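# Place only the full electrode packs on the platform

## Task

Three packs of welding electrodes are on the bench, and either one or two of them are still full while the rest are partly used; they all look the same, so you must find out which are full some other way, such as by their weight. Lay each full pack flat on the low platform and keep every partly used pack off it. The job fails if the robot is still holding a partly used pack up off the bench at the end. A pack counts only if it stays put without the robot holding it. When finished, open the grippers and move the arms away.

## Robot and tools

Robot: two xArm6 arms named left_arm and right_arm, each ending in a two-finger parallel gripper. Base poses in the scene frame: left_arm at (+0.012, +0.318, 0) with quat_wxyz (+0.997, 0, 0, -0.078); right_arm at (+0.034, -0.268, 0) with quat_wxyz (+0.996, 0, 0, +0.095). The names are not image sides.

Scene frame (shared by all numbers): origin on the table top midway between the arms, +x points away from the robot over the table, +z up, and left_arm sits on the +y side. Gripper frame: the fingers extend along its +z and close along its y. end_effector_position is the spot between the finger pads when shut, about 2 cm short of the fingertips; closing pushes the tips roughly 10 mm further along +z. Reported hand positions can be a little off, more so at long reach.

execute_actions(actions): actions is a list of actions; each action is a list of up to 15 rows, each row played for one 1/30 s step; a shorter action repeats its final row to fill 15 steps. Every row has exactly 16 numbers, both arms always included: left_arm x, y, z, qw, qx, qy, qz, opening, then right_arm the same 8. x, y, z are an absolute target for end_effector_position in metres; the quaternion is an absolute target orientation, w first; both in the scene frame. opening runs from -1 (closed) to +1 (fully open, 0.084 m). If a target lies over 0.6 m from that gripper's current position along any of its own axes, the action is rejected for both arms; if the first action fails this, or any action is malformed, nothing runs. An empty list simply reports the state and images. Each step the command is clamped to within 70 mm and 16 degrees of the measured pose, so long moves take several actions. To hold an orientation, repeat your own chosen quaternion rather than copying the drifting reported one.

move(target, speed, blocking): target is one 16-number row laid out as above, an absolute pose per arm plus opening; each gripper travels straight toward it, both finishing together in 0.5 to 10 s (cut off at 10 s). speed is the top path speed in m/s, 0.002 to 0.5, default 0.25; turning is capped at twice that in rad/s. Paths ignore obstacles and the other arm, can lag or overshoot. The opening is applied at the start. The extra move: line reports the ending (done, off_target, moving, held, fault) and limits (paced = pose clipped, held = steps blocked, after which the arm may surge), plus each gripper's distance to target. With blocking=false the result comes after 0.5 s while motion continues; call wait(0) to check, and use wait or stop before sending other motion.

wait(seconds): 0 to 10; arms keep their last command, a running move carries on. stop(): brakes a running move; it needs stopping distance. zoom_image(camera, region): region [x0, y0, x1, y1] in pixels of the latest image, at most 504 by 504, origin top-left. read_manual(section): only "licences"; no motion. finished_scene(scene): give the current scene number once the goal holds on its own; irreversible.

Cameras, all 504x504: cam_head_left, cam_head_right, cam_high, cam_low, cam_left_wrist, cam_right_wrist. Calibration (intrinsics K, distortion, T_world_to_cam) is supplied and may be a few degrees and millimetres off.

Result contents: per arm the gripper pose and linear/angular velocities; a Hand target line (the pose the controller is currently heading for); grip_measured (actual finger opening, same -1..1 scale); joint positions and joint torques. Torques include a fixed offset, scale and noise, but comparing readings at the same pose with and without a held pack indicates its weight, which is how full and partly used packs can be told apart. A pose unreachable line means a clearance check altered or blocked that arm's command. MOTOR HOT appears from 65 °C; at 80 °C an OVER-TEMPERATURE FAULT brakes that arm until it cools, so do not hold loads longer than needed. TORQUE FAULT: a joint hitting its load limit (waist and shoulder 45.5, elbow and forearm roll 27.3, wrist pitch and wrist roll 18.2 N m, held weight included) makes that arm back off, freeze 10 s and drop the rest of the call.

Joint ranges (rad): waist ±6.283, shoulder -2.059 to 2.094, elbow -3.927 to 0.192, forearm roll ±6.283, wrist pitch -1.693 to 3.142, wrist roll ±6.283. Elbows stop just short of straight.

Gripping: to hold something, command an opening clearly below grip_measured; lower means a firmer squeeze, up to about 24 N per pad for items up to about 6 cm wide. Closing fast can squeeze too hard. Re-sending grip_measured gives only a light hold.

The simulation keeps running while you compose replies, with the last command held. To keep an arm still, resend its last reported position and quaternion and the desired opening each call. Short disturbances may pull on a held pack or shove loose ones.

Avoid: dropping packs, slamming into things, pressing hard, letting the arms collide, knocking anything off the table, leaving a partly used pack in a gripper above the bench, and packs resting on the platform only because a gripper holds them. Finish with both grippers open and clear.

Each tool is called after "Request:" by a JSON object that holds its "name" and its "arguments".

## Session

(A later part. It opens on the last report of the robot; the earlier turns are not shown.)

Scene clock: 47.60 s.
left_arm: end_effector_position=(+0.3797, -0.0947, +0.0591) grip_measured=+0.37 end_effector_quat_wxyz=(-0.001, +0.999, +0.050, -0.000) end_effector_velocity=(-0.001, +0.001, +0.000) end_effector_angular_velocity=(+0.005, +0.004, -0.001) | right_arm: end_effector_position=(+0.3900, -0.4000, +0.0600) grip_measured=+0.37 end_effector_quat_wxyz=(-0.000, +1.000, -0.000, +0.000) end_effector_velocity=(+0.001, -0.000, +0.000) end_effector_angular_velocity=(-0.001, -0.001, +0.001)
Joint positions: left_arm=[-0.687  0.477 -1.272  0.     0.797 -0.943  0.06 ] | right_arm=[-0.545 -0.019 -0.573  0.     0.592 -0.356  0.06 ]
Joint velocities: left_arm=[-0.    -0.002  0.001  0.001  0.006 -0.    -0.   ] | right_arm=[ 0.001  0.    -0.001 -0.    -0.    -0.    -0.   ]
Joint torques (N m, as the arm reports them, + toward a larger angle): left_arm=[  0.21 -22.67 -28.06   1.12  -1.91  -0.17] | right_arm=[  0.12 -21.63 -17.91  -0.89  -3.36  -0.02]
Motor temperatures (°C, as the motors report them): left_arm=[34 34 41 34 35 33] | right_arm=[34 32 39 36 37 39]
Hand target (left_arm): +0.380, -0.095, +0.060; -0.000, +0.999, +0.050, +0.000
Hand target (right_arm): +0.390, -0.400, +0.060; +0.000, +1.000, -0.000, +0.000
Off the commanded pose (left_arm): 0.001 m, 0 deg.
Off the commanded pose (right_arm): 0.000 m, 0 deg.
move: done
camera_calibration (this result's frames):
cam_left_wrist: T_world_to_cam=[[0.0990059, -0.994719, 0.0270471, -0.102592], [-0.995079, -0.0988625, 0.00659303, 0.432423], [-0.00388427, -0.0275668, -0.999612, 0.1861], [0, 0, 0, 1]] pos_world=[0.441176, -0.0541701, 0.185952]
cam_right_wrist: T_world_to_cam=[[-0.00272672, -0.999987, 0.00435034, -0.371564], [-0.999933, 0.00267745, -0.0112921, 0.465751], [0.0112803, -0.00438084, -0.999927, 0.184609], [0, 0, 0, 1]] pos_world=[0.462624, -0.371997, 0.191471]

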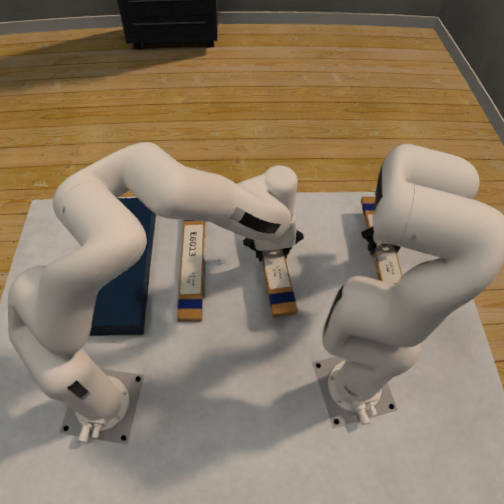

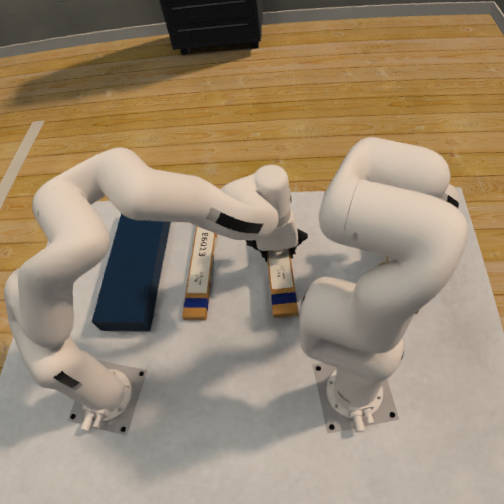

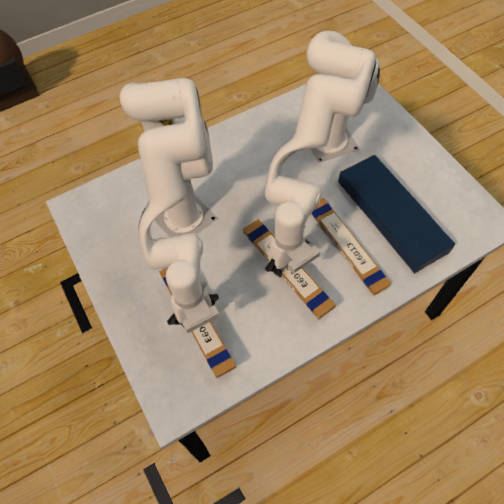

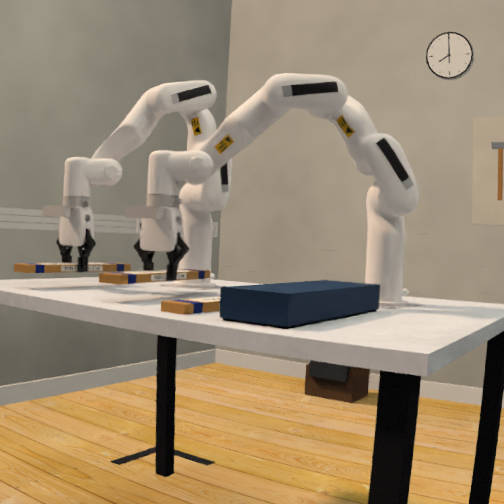

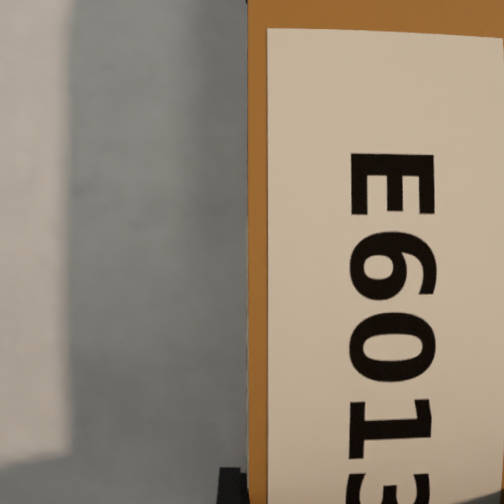

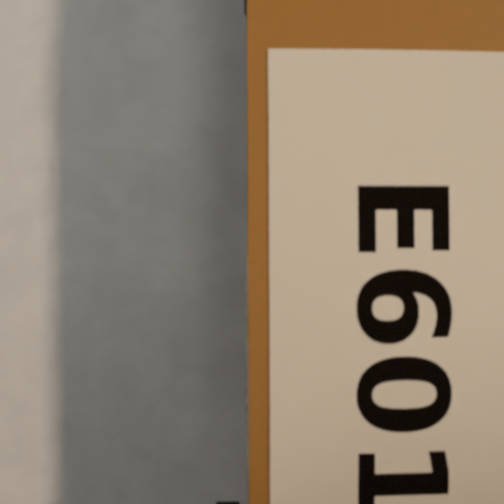

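Request:
{"name": "move", "arguments": {"target": [0.38,0.05,0.12,0,1,-0.006,0,-0.3,0.39,-0.3,0.06,0,1,0,0,-0.3], "speed": 0.2}}

Request:
{"name": "move", "arguments": {"target": [0.38,0.34,0.10,0,1,-0.006,0,-0.3,0.39,-0.05,0.04,0,1,0,0,-0.3], "speed": 0.2}}

Request:
{"name": "zoom_image", "arguments": {"camera": "cam_low", "region": [200,230,420,340]}}

Scene clock: 56.70 s.
left_arm: end_effector_position=(+0.3799, +0.0497, +0.1199) grip_measured=+0.37 end_effector_quat_wxyz=(-0.000, +1.000, -0.006, -0.001) end_effector_velocity=(+0.001, +0.001, +0.002) end_effector_angular_velocity=(-0.003, -0.001, +0.001) | right_arm: end_effector_position=(+0.3904, -0.3000, +0.0599) grip_measured=+0.37 end_effector_quat_wxyz=(-0.000, +1.000, -0.000, +0.000) end_effector_velocity=(-0.000, +0.001, -0.000) end_effector_angular_velocity=(-0.000, +0.001, +0.000)
Joint positions: left_arm=[-0.474  0.077 -0.903 -0.001  0.827 -0.617  0.06 ] | right_arm=[-0.28  -0.087 -0.495  0.002  0.581 -0.092  0.06 ]
Joint velocities: left_arm=[ 0.004 -0.005  0.002 -0.002  0.001  0.005  0.   ] | right_arm=[ 0.004 -0.     0.    -0.001  0.001  0.004 -0.   ]
Joint torques (N m, as the arm reports them, + toward a larger angle): left_arm=[  0.21 -16.41 -28.02   1.16  -1.81  -0.24] | right_arm=[  0.02 -19.82 -17.66  -0.75  -3.25  -0.07]
Motor temperatures (°C, as the motors report them): left_arm=[34 35 42 34 35 33] | right_arm=[34 33 39 36 37 39]
Hand target (left_arm): +0.380, +0.050, +0.120; +0.000, +1.000, -0.006, -0.000
Hand target (right_arm): +0.390, -0.300, +0.060; -0.000, +1.000, +0.000, +0.000
Off the commanded pose (left_arm): 0.000 m, 0 deg.
Off the commanded pose (right_arm): 0.000 m, 0 deg.
move: done
camera_calibration (this result's frames):
cam_left_wrist: T_world_to_cam=[[-0.0131957, -0.999516, 0.0281642, 0.0820395], [-0.999887, 0.0133931, 0.00683246, 0.442647], [-0.00720636, -0.0280709, -0.99958, 0.252067], [0, 0, 0, 1]] pos_world=[0.445496, 0.0831472, 0.246627]
cam_right_wrist: T_world_to_cam=[[-0.00303599, -0.99999, 0.00342847, -0.271372], [-0.999925, 0.00299519, -0.0118439, 0.466038], [0.0118335, -0.00346417, -0.999924, 0.185043], [0, 0, 0, 1]] pos_world=[0.46299, -0.272124, 0.191479]

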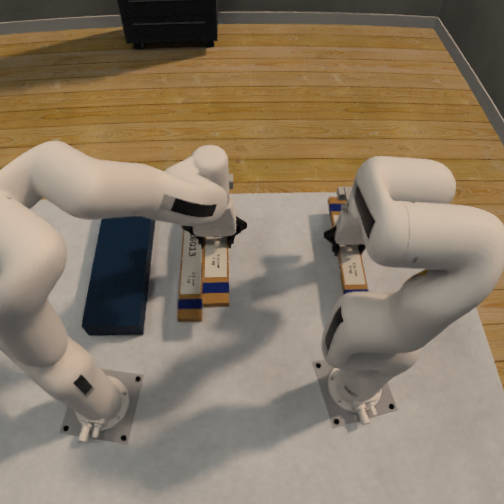

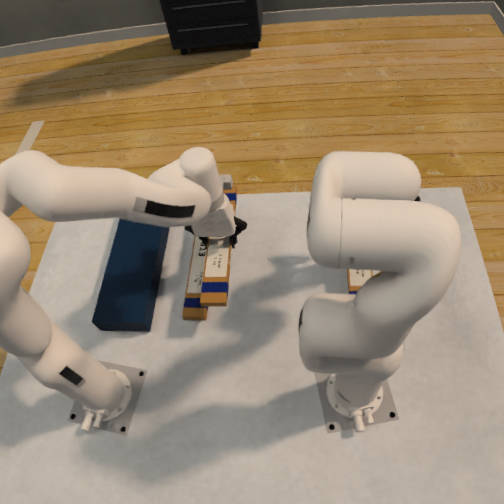

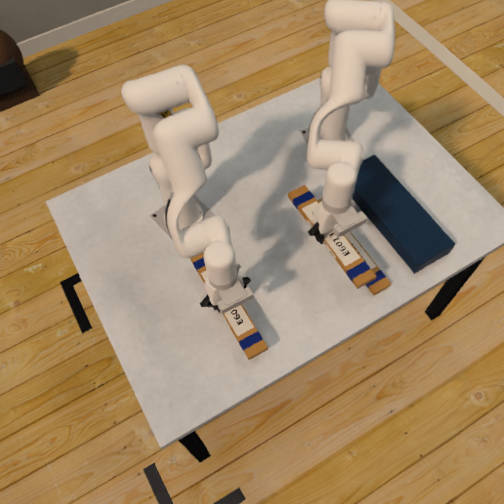

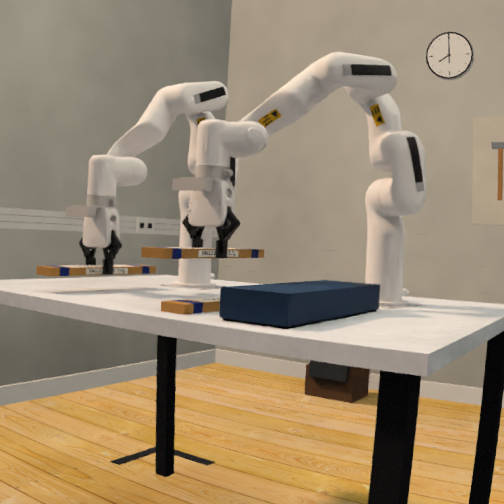

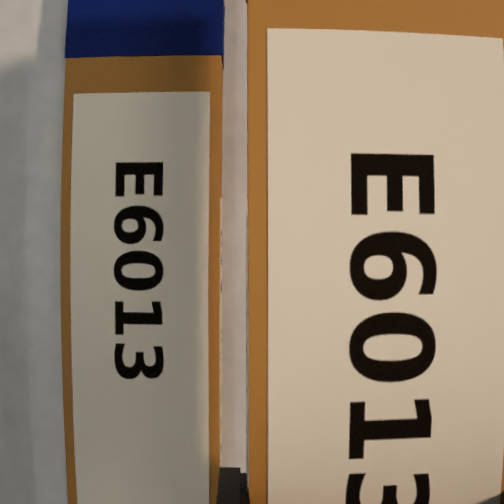

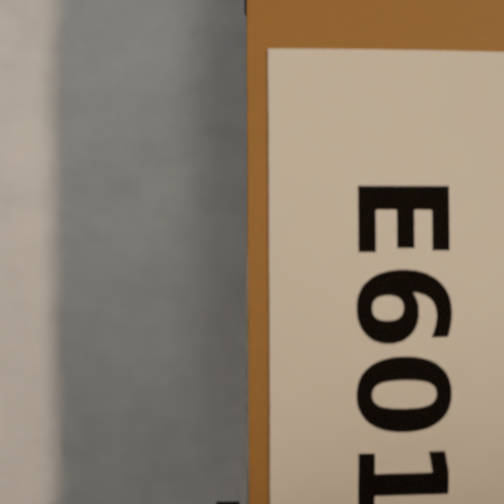

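Scene clock: 58.70 s.
left_arm: end_effector_position=(+0.3798, +0.3393, +0.1002) grip_measured=+0.37 end_effector_quat_wxyz=(+0.001, +1.000, -0.006, -0.001) end_effector_velocity=(+0.000, +0.003, -0.000) end_effector_angular_velocity=(-0.001, +0.001, +0.001) | right_arm: end_effector_position=(+0.3908, -0.0498, +0.0401) grip_measured=+0.37 end_effector_quat_wxyz=(-0.001, +1.000, -0.000, +0.000) end_effector_velocity=(+0.001, +0.003, +0.001) end_effector_angular_velocity=(+0.001, -0.004, +0.001)
Joint positions: left_arm=[ 0.215 -0.16  -0.566 -0.002  0.728  0.073  0.06 ] | right_arm=[ 0.358  0.146 -0.705  0.004  0.558  0.545  0.06 ]
Joint velocities: left_arm=[ 0.009  0.002 -0.001 -0.001  0.     0.008  0.   ] | right_arm=[ 0.004  0.003 -0.006 -0.002 -0.001  0.005 -0.   ]
Joint torques (N m, as the arm reports them, + toward a larger angle): left_arm=[ -0.01 -11.88 -26.89   0.98  -1.88  -0.12] | right_arm=[  0.23 -24.92 -17.42  -0.91  -3.29  -0.1 ]
Motor temperatures (°C, as the motors report them): left_arm=[34 35 42 34 35 33] | right_arm=[34 33 39 36 37 39]
Hand target (left_arm): +0.380, +0.340, +0.100; +0.001, +1.000, -0.006, -0.001
Hand target (right_arm): +0.391, -0.049, +0.040; -0.001, +1.000, +0.000, +0.000
Off the commanded pose (left_arm): 0.001 m, 0 deg.
Off the commanded pose (right_arm): 0.001 m, 0 deg.
move: done
camera_calibration (this result's frames):
cam_left_wrist: T_world_to_cam=[[-0.0136114, -0.999463, 0.0297932, 0.372038], [-0.999874, 0.0138467, 0.00770362, 0.438529], [-0.00811202, -0.0296846, -0.999526, 0.241395], [0, 0, 0, 1]] pos_world=[0.445496, 0.372932, 0.226818]
cam_right_wrist: T_world_to_cam=[[-0.00314839, -0.999993, 0.00194003, -0.0210175], [-0.99993, 0.00312611, -0.0113793, 0.465463], [0.0113731, -0.00197572, -0.999933, 0.166335], [0, 0, 0, 1]] pos_world=[0.463472, -0.0221438, 0.171661]

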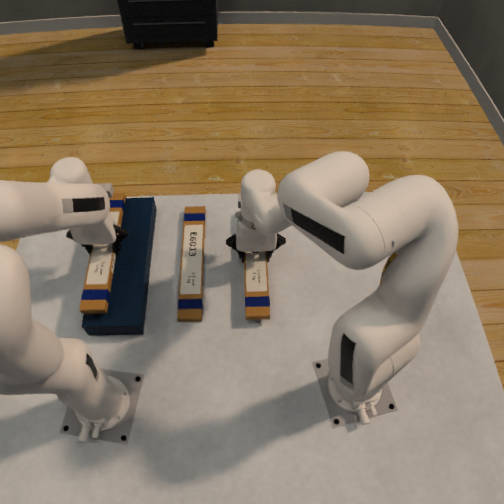

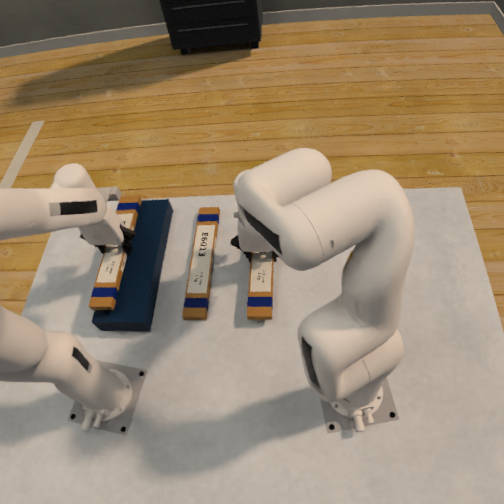

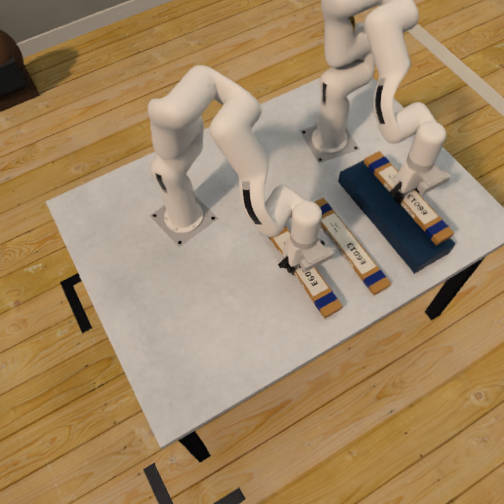

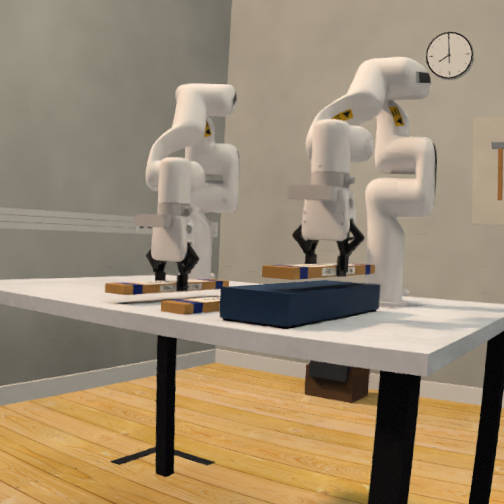

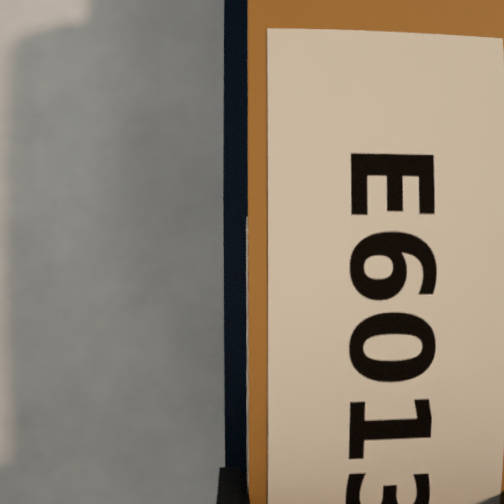

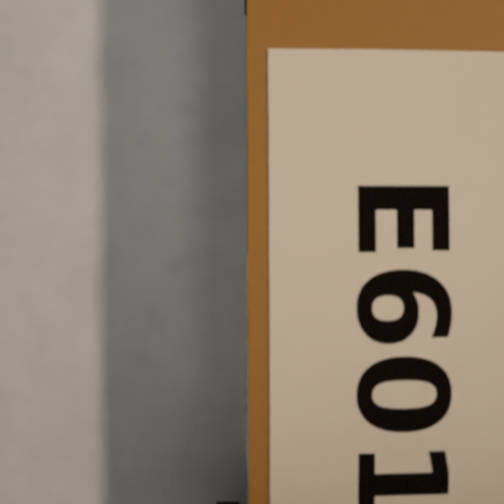

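Region (200, 230, 420, 340) of cam_low's 504x504 image, scaled by 2.291, with more detail than that image has.

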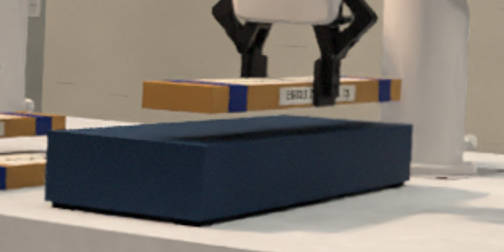

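6 mm margin; shift 3 mm further out.

Request:
{"name": "move", "arguments": {"target": [0.38,0.343,0.078,0,1,-0.006,0,-0.3,0.39,-0.05,0.02,0,1,0,0,-0.3], "speed": 0.04}}

Request:
{"name": "zoom_image", "arguments": {"camera": "cam_low", "region": [200,230,420,340]}}

Scene clock: 63.53 s.
left_arm: end_effector_position=(+0.3801, +0.3429, +0.0783) grip_measured=+0.37 end_effector_quat_wxyz=(+0.000, +1.000, -0.006, +0.000) end_effector_velocity=(+0.002, +0.000, -0.000) end_effector_angular_velocity=(+0.001, -0.006, -0.000) | right_arm: end_effector_position=(+0.3902, -0.0499, +0.0203) grip_measured=+0.37 end_effector_quat_wxyz=(-0.000, +1.000, +0.000, +0.000) end_effector_velocity=(+0.001, +0.001, -0.000) end_effector_angular_velocity=(+0.002, -0.004, +0.001)
Joint positions: left_arm=[ 0.224 -0.103 -0.547 -0.     0.65   0.081  0.06 ] | right_arm=[ 0.36   0.2   -0.7    0.     0.499  0.549  0.06 ]
Joint velocities: left_arm=[ 0.     0.003 -0.001  0.    -0.008  0.    -0.   ] | right_arm=[ 0.001  0.003 -0.003 -0.    -0.005 -0.     0.   ]
Joint torques (N m, as the arm reports them, + toward a larger angle): left_arm=[  0.27 -12.1  -25.48   0.93  -1.81  -0.12] | right_arm=[  0.2  -25.29 -16.46  -0.8   -3.16  -0.02]
Motor temperatures (°C, as the motors report them): left_arm=[34 34 42 34 35 33] | right_arm=[34 33 39 36 37 39]
Hand target (left_arm): +0.380, +0.343, +0.078; +0.000, +1.000, -0.006, -0.000
Hand target (right_arm): +0.390, -0.050, +0.020; -0.000, +1.000, +0.000, -0.000
Off the commanded pose (left_arm): 0.000 m, 0 deg.
Off the commanded pose (right_arm): 0.000 m, 0 deg.
move: done
camera_calibration (this result's frames):
cam_left_wrist: T_world_to_cam=[[-0.013202, -0.999504, 0.0286024, 0.376292], [-0.999896, 0.0133622, 0.0054149, 0.439342], [-0.0057944, -0.0285279, -0.999576, 0.218385], [0, 0, 0, 1]] pos_world=[0.445529, 0.376465, 0.20515]
cam_right_wrist: T_world_to_cam=[[-0.00264882, -0.999988, 0.0040062, -0.0212733], [-0.99993, 0.00260237, -0.0115555, 0.464521], [0.0115449, -0.00403653, -0.999925, 0.146322], [0, 0, 0, 1]] pos_world=[0.462743, -0.0218913, 0.151764]

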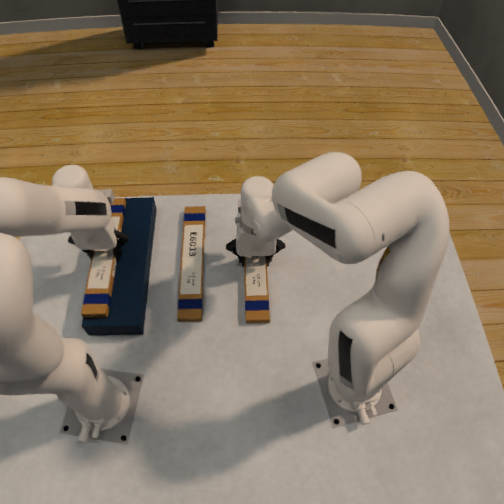

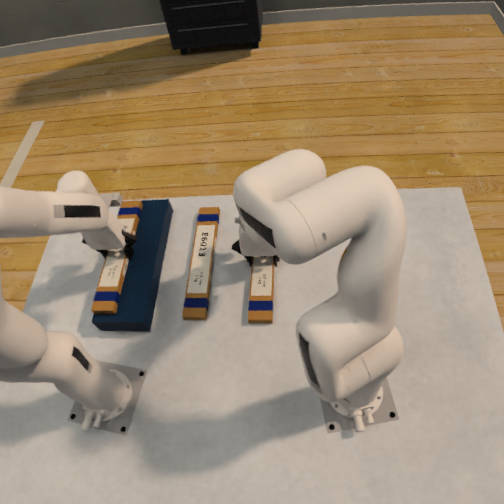

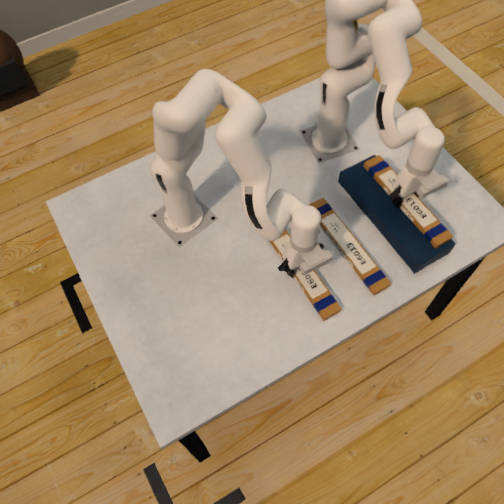

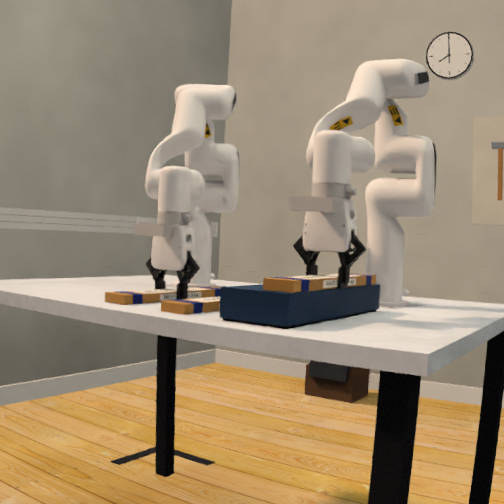

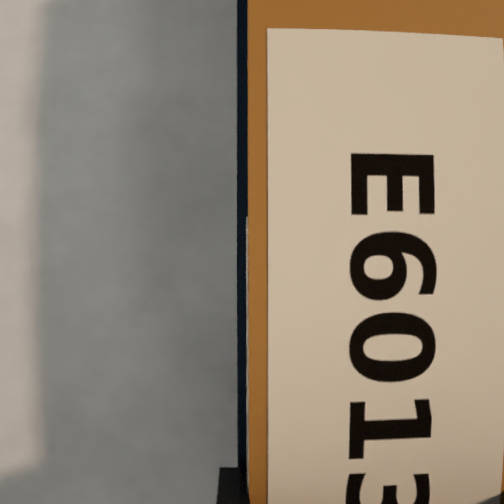

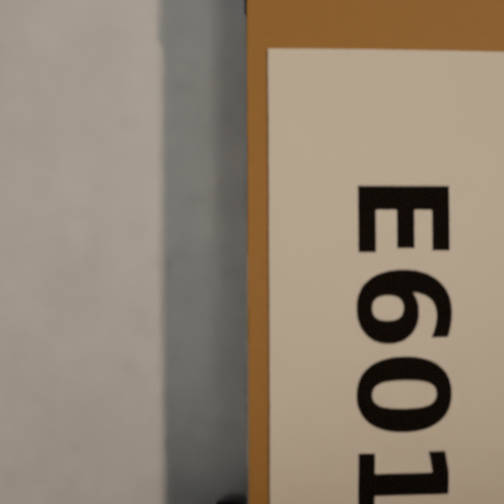

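Region (200, 230, 420, 340) of cam_low's 504x504 image, scaled by 2.291, with more detail than that image has.

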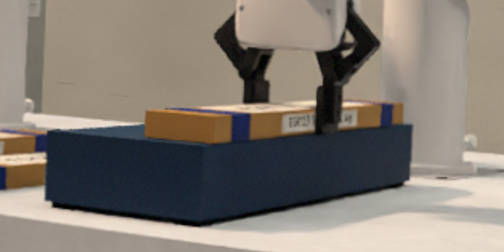

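Request:
{"name": "execute_actions", "arguments": {"actions": [[[0.38,0.343,0.077,0,1,-0.006,0,-0.3,0.39,-0.05,0.019,0,1,0,0,-0.3],[0.38,0.343,0.077,0,1,-0.006,0,-0.3,0.39,-0.05,0.019,0,1,0,0,-0.3],[0.38,0.343,0.077,0,1,-0.006,0,-0.3,0.39,-0.05,0.019,0,1,0,0,-0.3],[0.38,0.343,0.077,0,1,-0.006,0,-0.3,0.39,-0.05,0.019,0,1,0,0,-0.3],[0.38,0.343,0.077,0,1,-0.006,0,1,0.39,-0.05,0.019,0,1,0,0,1]]]}}

Request:
{"name": "move", "arguments": {"target": [0.38,0.343,0.12,0,1,-0.006,0,1,0.39,-0.05,0.07,0,1,0,0,1], "speed": 0.15}}

Request:
{"name": "move", "arguments": {"target": [0.385,-0.048,0.06,0,1,0,0,1,0.3,-0.4,0.12,0,1,0,0,1], "speed": 0.35}}

Scene clock: 71.80 s.
left_arm: end_effector_position=(+0.3806, +0.3430, +0.0776) grip_measured=+1.00 end_effector_quat_wxyz=(-0.000, +1.000, -0.006, +0.001) end_effector_velocity=(-0.004, +0.000, -0.004) end_effector_angular_velocity=(-0.001, +0.013, +0.002) | right_arm: end_effector_position=(+0.3905, -0.0497, +0.0195) grip_measured=+1.00 end_effector_quat_wxyz=(-0.000, +1.000, -0.000, +0.001) end_effector_velocity=(-0.004, -0.002, -0.004) end_effector_angular_velocity=(-0.006, +0.010, -0.000)
Joint positions: left_arm=[ 0.224 -0.101 -0.547 -0.     0.645  0.081  0.084] | right_arm=[ 0.36   0.203 -0.7    0.     0.496  0.549  0.084]
Joint velocities: left_arm=[ 0.002  0.004  0.007 -0.     0.002 -0.     0.   ] | right_arm=[0.    0.005 0.005 0.    0.001 0.    0.   ]
Joint torques (N m, as the arm reports them, + toward a larger angle): left_arm=[  0.14  -9.38 -20.56   0.96  -1.02  -0.25] | right_arm=[  0.31 -21.18 -13.55  -0.78  -2.37  -0.14]
Motor temperatures (°C, as the motors report them): left_arm=[34 34 42 34 35 33] | right_arm=[34 33 39 36 37 39]
Hand target (left_arm): +0.380, +0.343, +0.077; +0.000, +1.000, -0.006, -0.000
Hand target (right_arm): +0.390, -0.050, +0.019; -0.000, +1.000, +0.000, -0.000
Off the commanded pose (left_arm): 0.001 m, 0 deg.
Off the commanded pose (right_arm): 0.001 m, 0 deg.
camera_calibration (this result's frames):
cam_left_wrist: T_world_to_cam=[[-0.0130996, -0.999514, 0.0282996, 0.376426], [-0.999904, 0.0132191, 0.00403881, 0.439977], [-0.00441094, -0.028244, -0.999591, 0.217025], [0, 0, 0, 1]] pos_world=[0.445824, 0.376557, 0.204507]
cam_right_wrist: T_world_to_cam=[[-0.00273652, -0.99999, 0.00352476, -0.021079], [-0.999917, 0.00269187, -0.0126115, 0.464852], [0.0126019, -0.00355898, -0.999914, 0.145168], [0, 0, 0, 1]] pos_world=[0.462926, -0.0218134, 0.151092]

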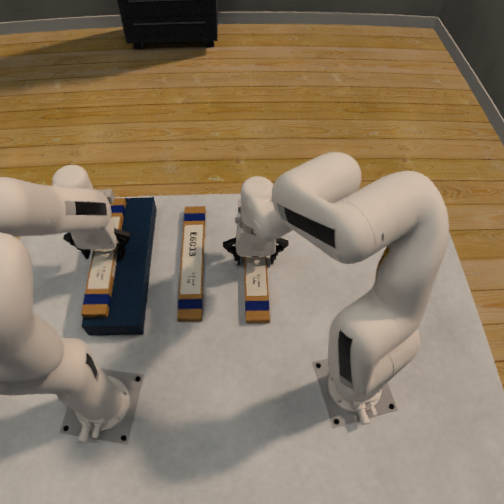

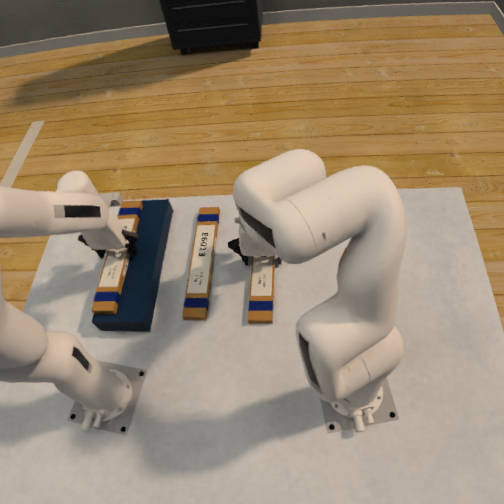

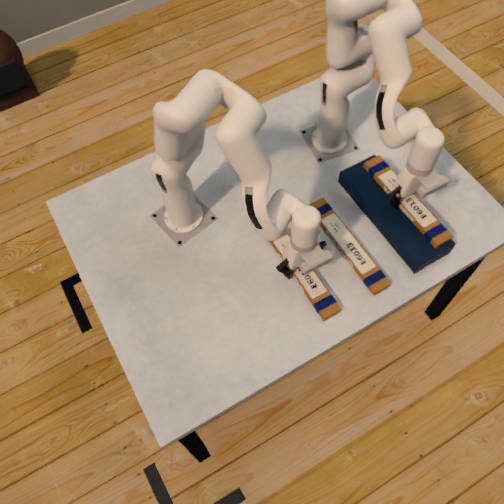

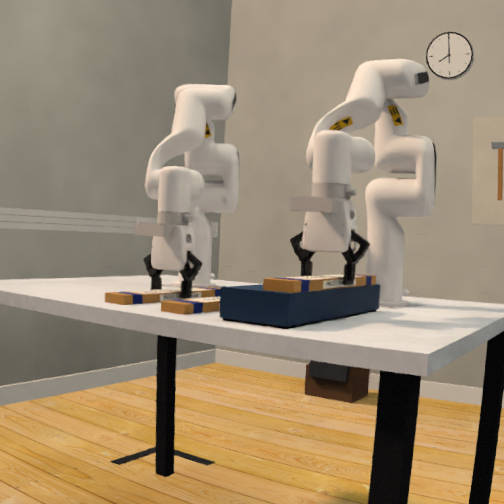

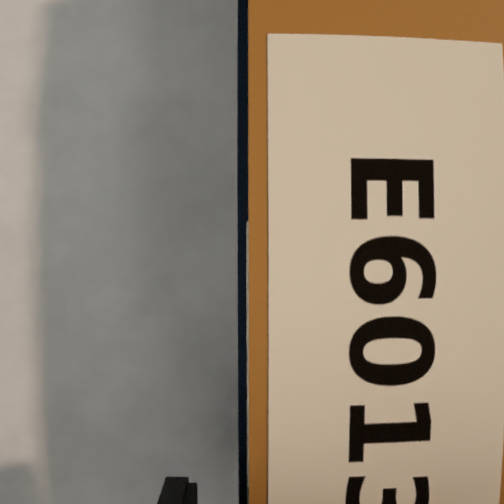

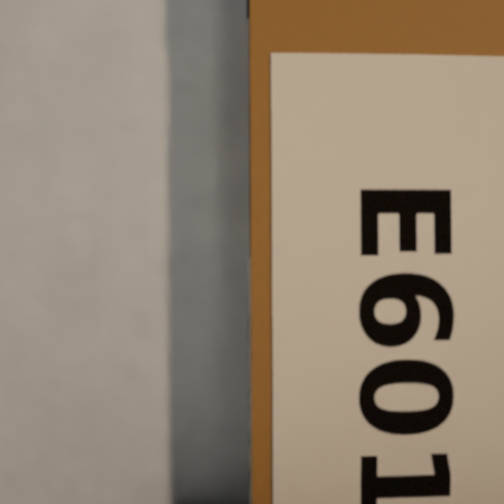

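Scene clock: 72.67 s.
left_arm: end_effector_position=(+0.3799, +0.3431, +0.1196) grip_measured=+1.00 end_effector_quat_wxyz=(-0.000, +1.000, -0.006, -0.000) end_effector_velocity=(+0.001, -0.000, +0.003) end_effector_angular_velocity=(-0.000, -0.002, -0.000) | right_arm: end_effector_position=(+0.3897, -0.0503, +0.0695) grip_measured=+1.00 end_effector_quat_wxyz=(+0.000, +1.000, -0.000, -0.000) end_effector_velocity=(+0.001, +0.000, +0.003) end_effector_angular_velocity=(+0.001, -0.002, -0.000)
Joint positions: left_arm=[ 0.225 -0.204 -0.588  0.     0.793  0.08   0.084] | right_arm=[ 0.36   0.067 -0.715 -0.     0.649  0.55   0.084]
Joint velocities: left_arm=[-0.001 -0.005 -0.004 -0.001  0.007  0.    -0.   ] | right_arm=[ 0.    -0.006 -0.002 -0.     0.007  0.001 -0.   ]
Joint torques (N m, as the arm reports them, + toward a larger angle): left_arm=[  0.17  -8.65 -21.95   0.88  -1.06  -0.13] | right_arm=[  0.31 -19.75 -14.72  -0.97  -2.26  -0.17]
Motor temperatures (°C, as the motors report them): left_arm=[34 34 42 34 35 33] | right_arm=[34 33 39 36 37 39]
Hand target (left_arm): +0.380, +0.343, +0.120; -0.000, +1.000, -0.006, -0.000
Hand target (right_arm): +0.390, -0.050, +0.070; +0.000, +1.000, -0.000, +0.000
Off the commanded pose (left_arm): 0.000 m, 0 deg.
Off the commanded pose (right_arm): 0.001 m, 0 deg.
move: done
camera_calibration (this result's frames):
cam_left_wrist: T_world_to_cam=[[-0.0127348, -0.999522, 0.0281558, 0.375174], [-0.999896, 0.012922, 0.0064749, 0.438938], [-0.00683564, -0.0280704, -0.999583, 0.259877], [0, 0, 0, 1]] pos_world=[0.445446, 0.376618, 0.246363]
cam_right_wrist: T_world_to_cam=[[-0.00293552, -0.999983, 0.00502193, -0.0218531], [-0.999938, 0.00288121, -0.0107872, 0.464628], [0.0107725, -0.00505328, -0.999929, 0.195806], [0, 0, 0, 1]] pos_world=[0.462426, -0.022202, 0.200914]

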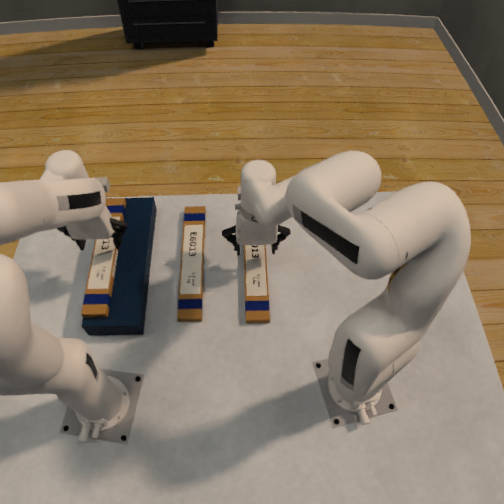

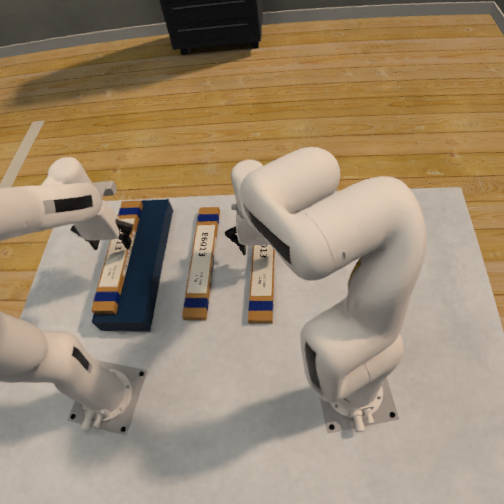

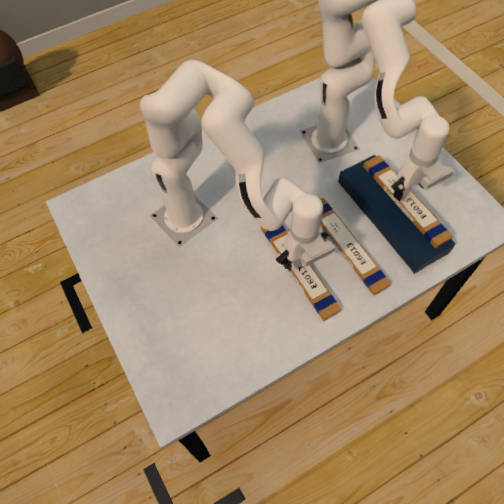

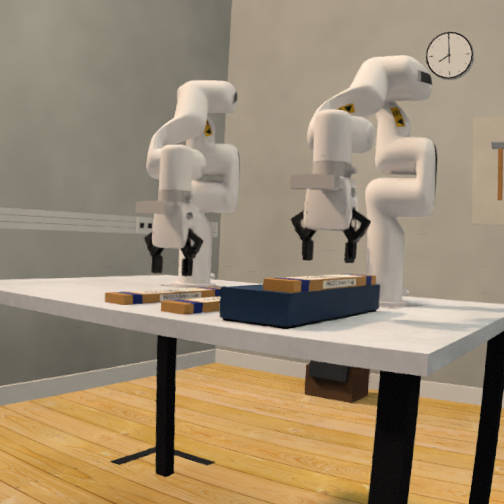

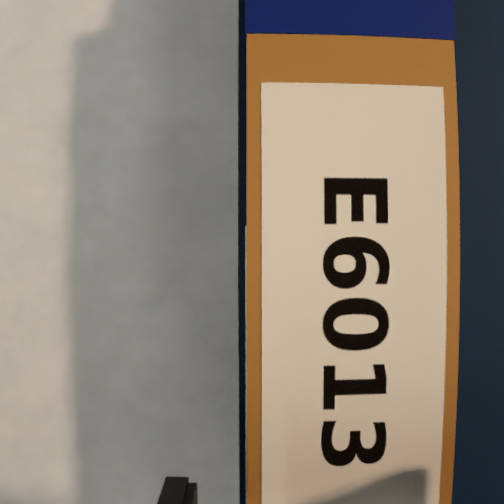

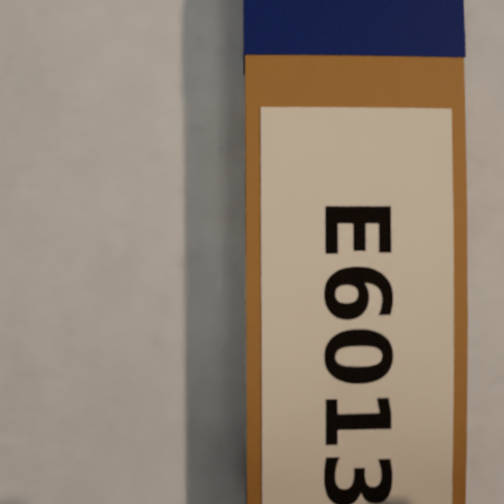

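Scene clock: 74.50 s.
left_arm: end_effector_position=(+0.3852, -0.0473, +0.0600) grip_measured=+1.00 end_effector_quat_wxyz=(-0.000, +1.000, +0.000, +0.001) end_effector_velocity=(-0.000, -0.002, -0.001) end_effector_angular_velocity=(+0.003, +0.002, -0.002) | right_arm: end_effector_position=(+0.2985, -0.4002, +0.1196) grip_measured=+1.00 end_effector_quat_wxyz=(+0.002, +1.000, +0.000, -0.001) end_effector_velocity=(+0.000, -0.002, +0.001) end_effector_angular_velocity=(+0.002, -0.002, +0.000)
Joint positions: left_arm=[-0.619  0.385 -1.131  0.004  0.744 -0.778  0.084] | right_arm=[-0.652 -0.489 -0.346 -0.006  0.836 -0.458  0.084]
Joint velocities: left_arm=[-0.004  0.008 -0.009  0.001  0.004 -0.002 -0.   ] | right_arm=[-0.007  0.002 -0.004  0.004  0.001 -0.01   0.   ]
Joint torques (N m, as the arm reports them, + toward a larger angle): left_arm=[  0.58 -17.02 -21.52   0.89  -1.2   -0.19] | right_arm=[  0.58 -10.01 -16.53  -0.8   -2.31   0.04]
Motor temperatures (°C, as the motors report them): left_arm=[34 34 42 34 35 33] | right_arm=[34 33 39 36 37 39]
Hand target (left_arm): +0.385, -0.048, +0.060; -0.001, +1.000, -0.000, +0.001
Hand target (right_arm): +0.298, -0.401, +0.120; +0.002, +1.000, -0.000, -0.001
Off the commanded pose (left_arm): 0.001 m, 0 deg.
Off the commanded pose (right_arm): 0.002 m, 0 deg.
move: done; limits=paced
camera_calibration (this result's frames):
cam_left_wrist: T_world_to_cam=[[-0.000845668, -0.999623, 0.0274504, -0.0178735], [-0.999994, 0.000934351, 0.00321798, 0.449335], [-0.00324241, -0.0274475, -0.999618, 0.188018], [0, 0, 0, 1]] pos_world=[0.449927, -0.013126, 0.186991]
cam_right_wrist: T_world_to_cam=[[-0.00251519, -0.999962, 0.00837445, -0.372813], [-0.999951, 0.00243479, -0.00959629, 0.374607], [0.00957553, -0.00839818, -0.999919, 0.244156], [0, 0, 0, 1]] pos_world=[0.371313, -0.371661, 0.250853]

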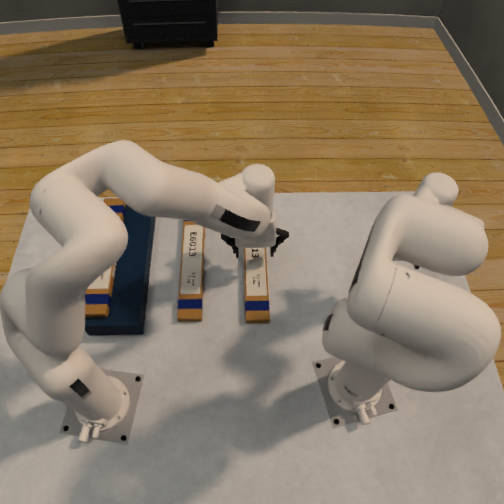

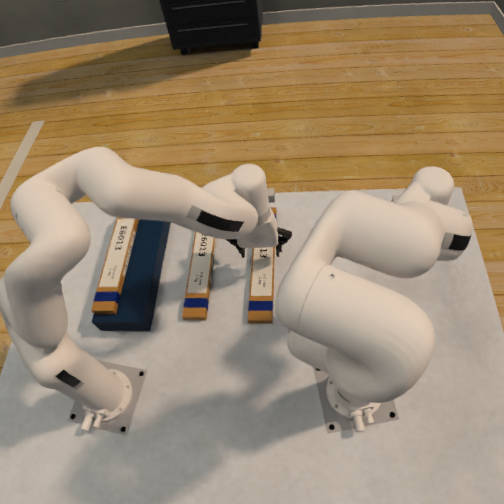

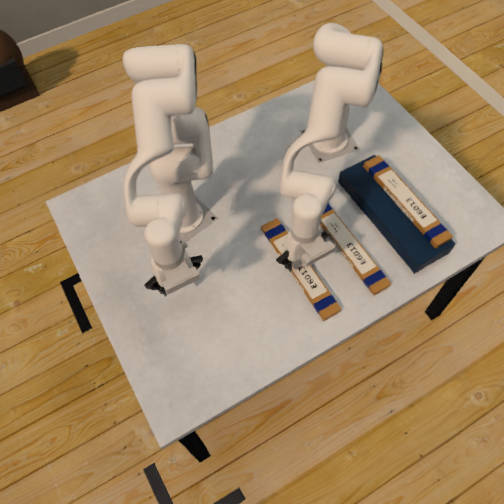

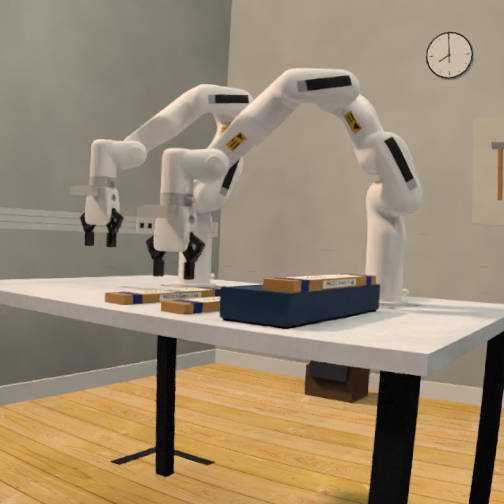

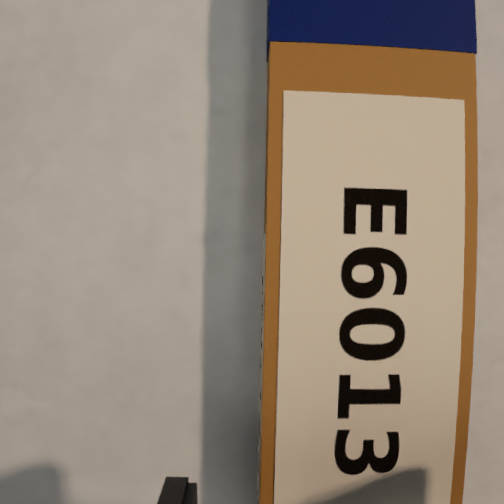

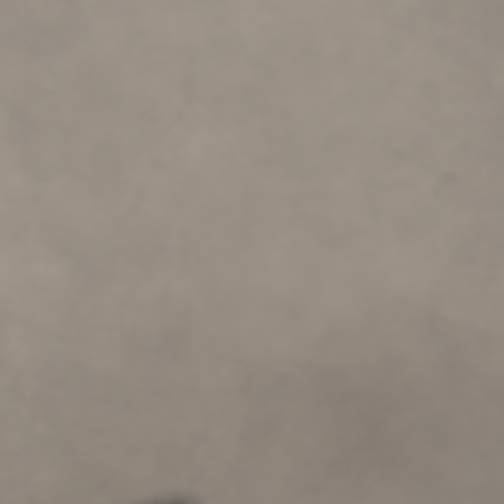

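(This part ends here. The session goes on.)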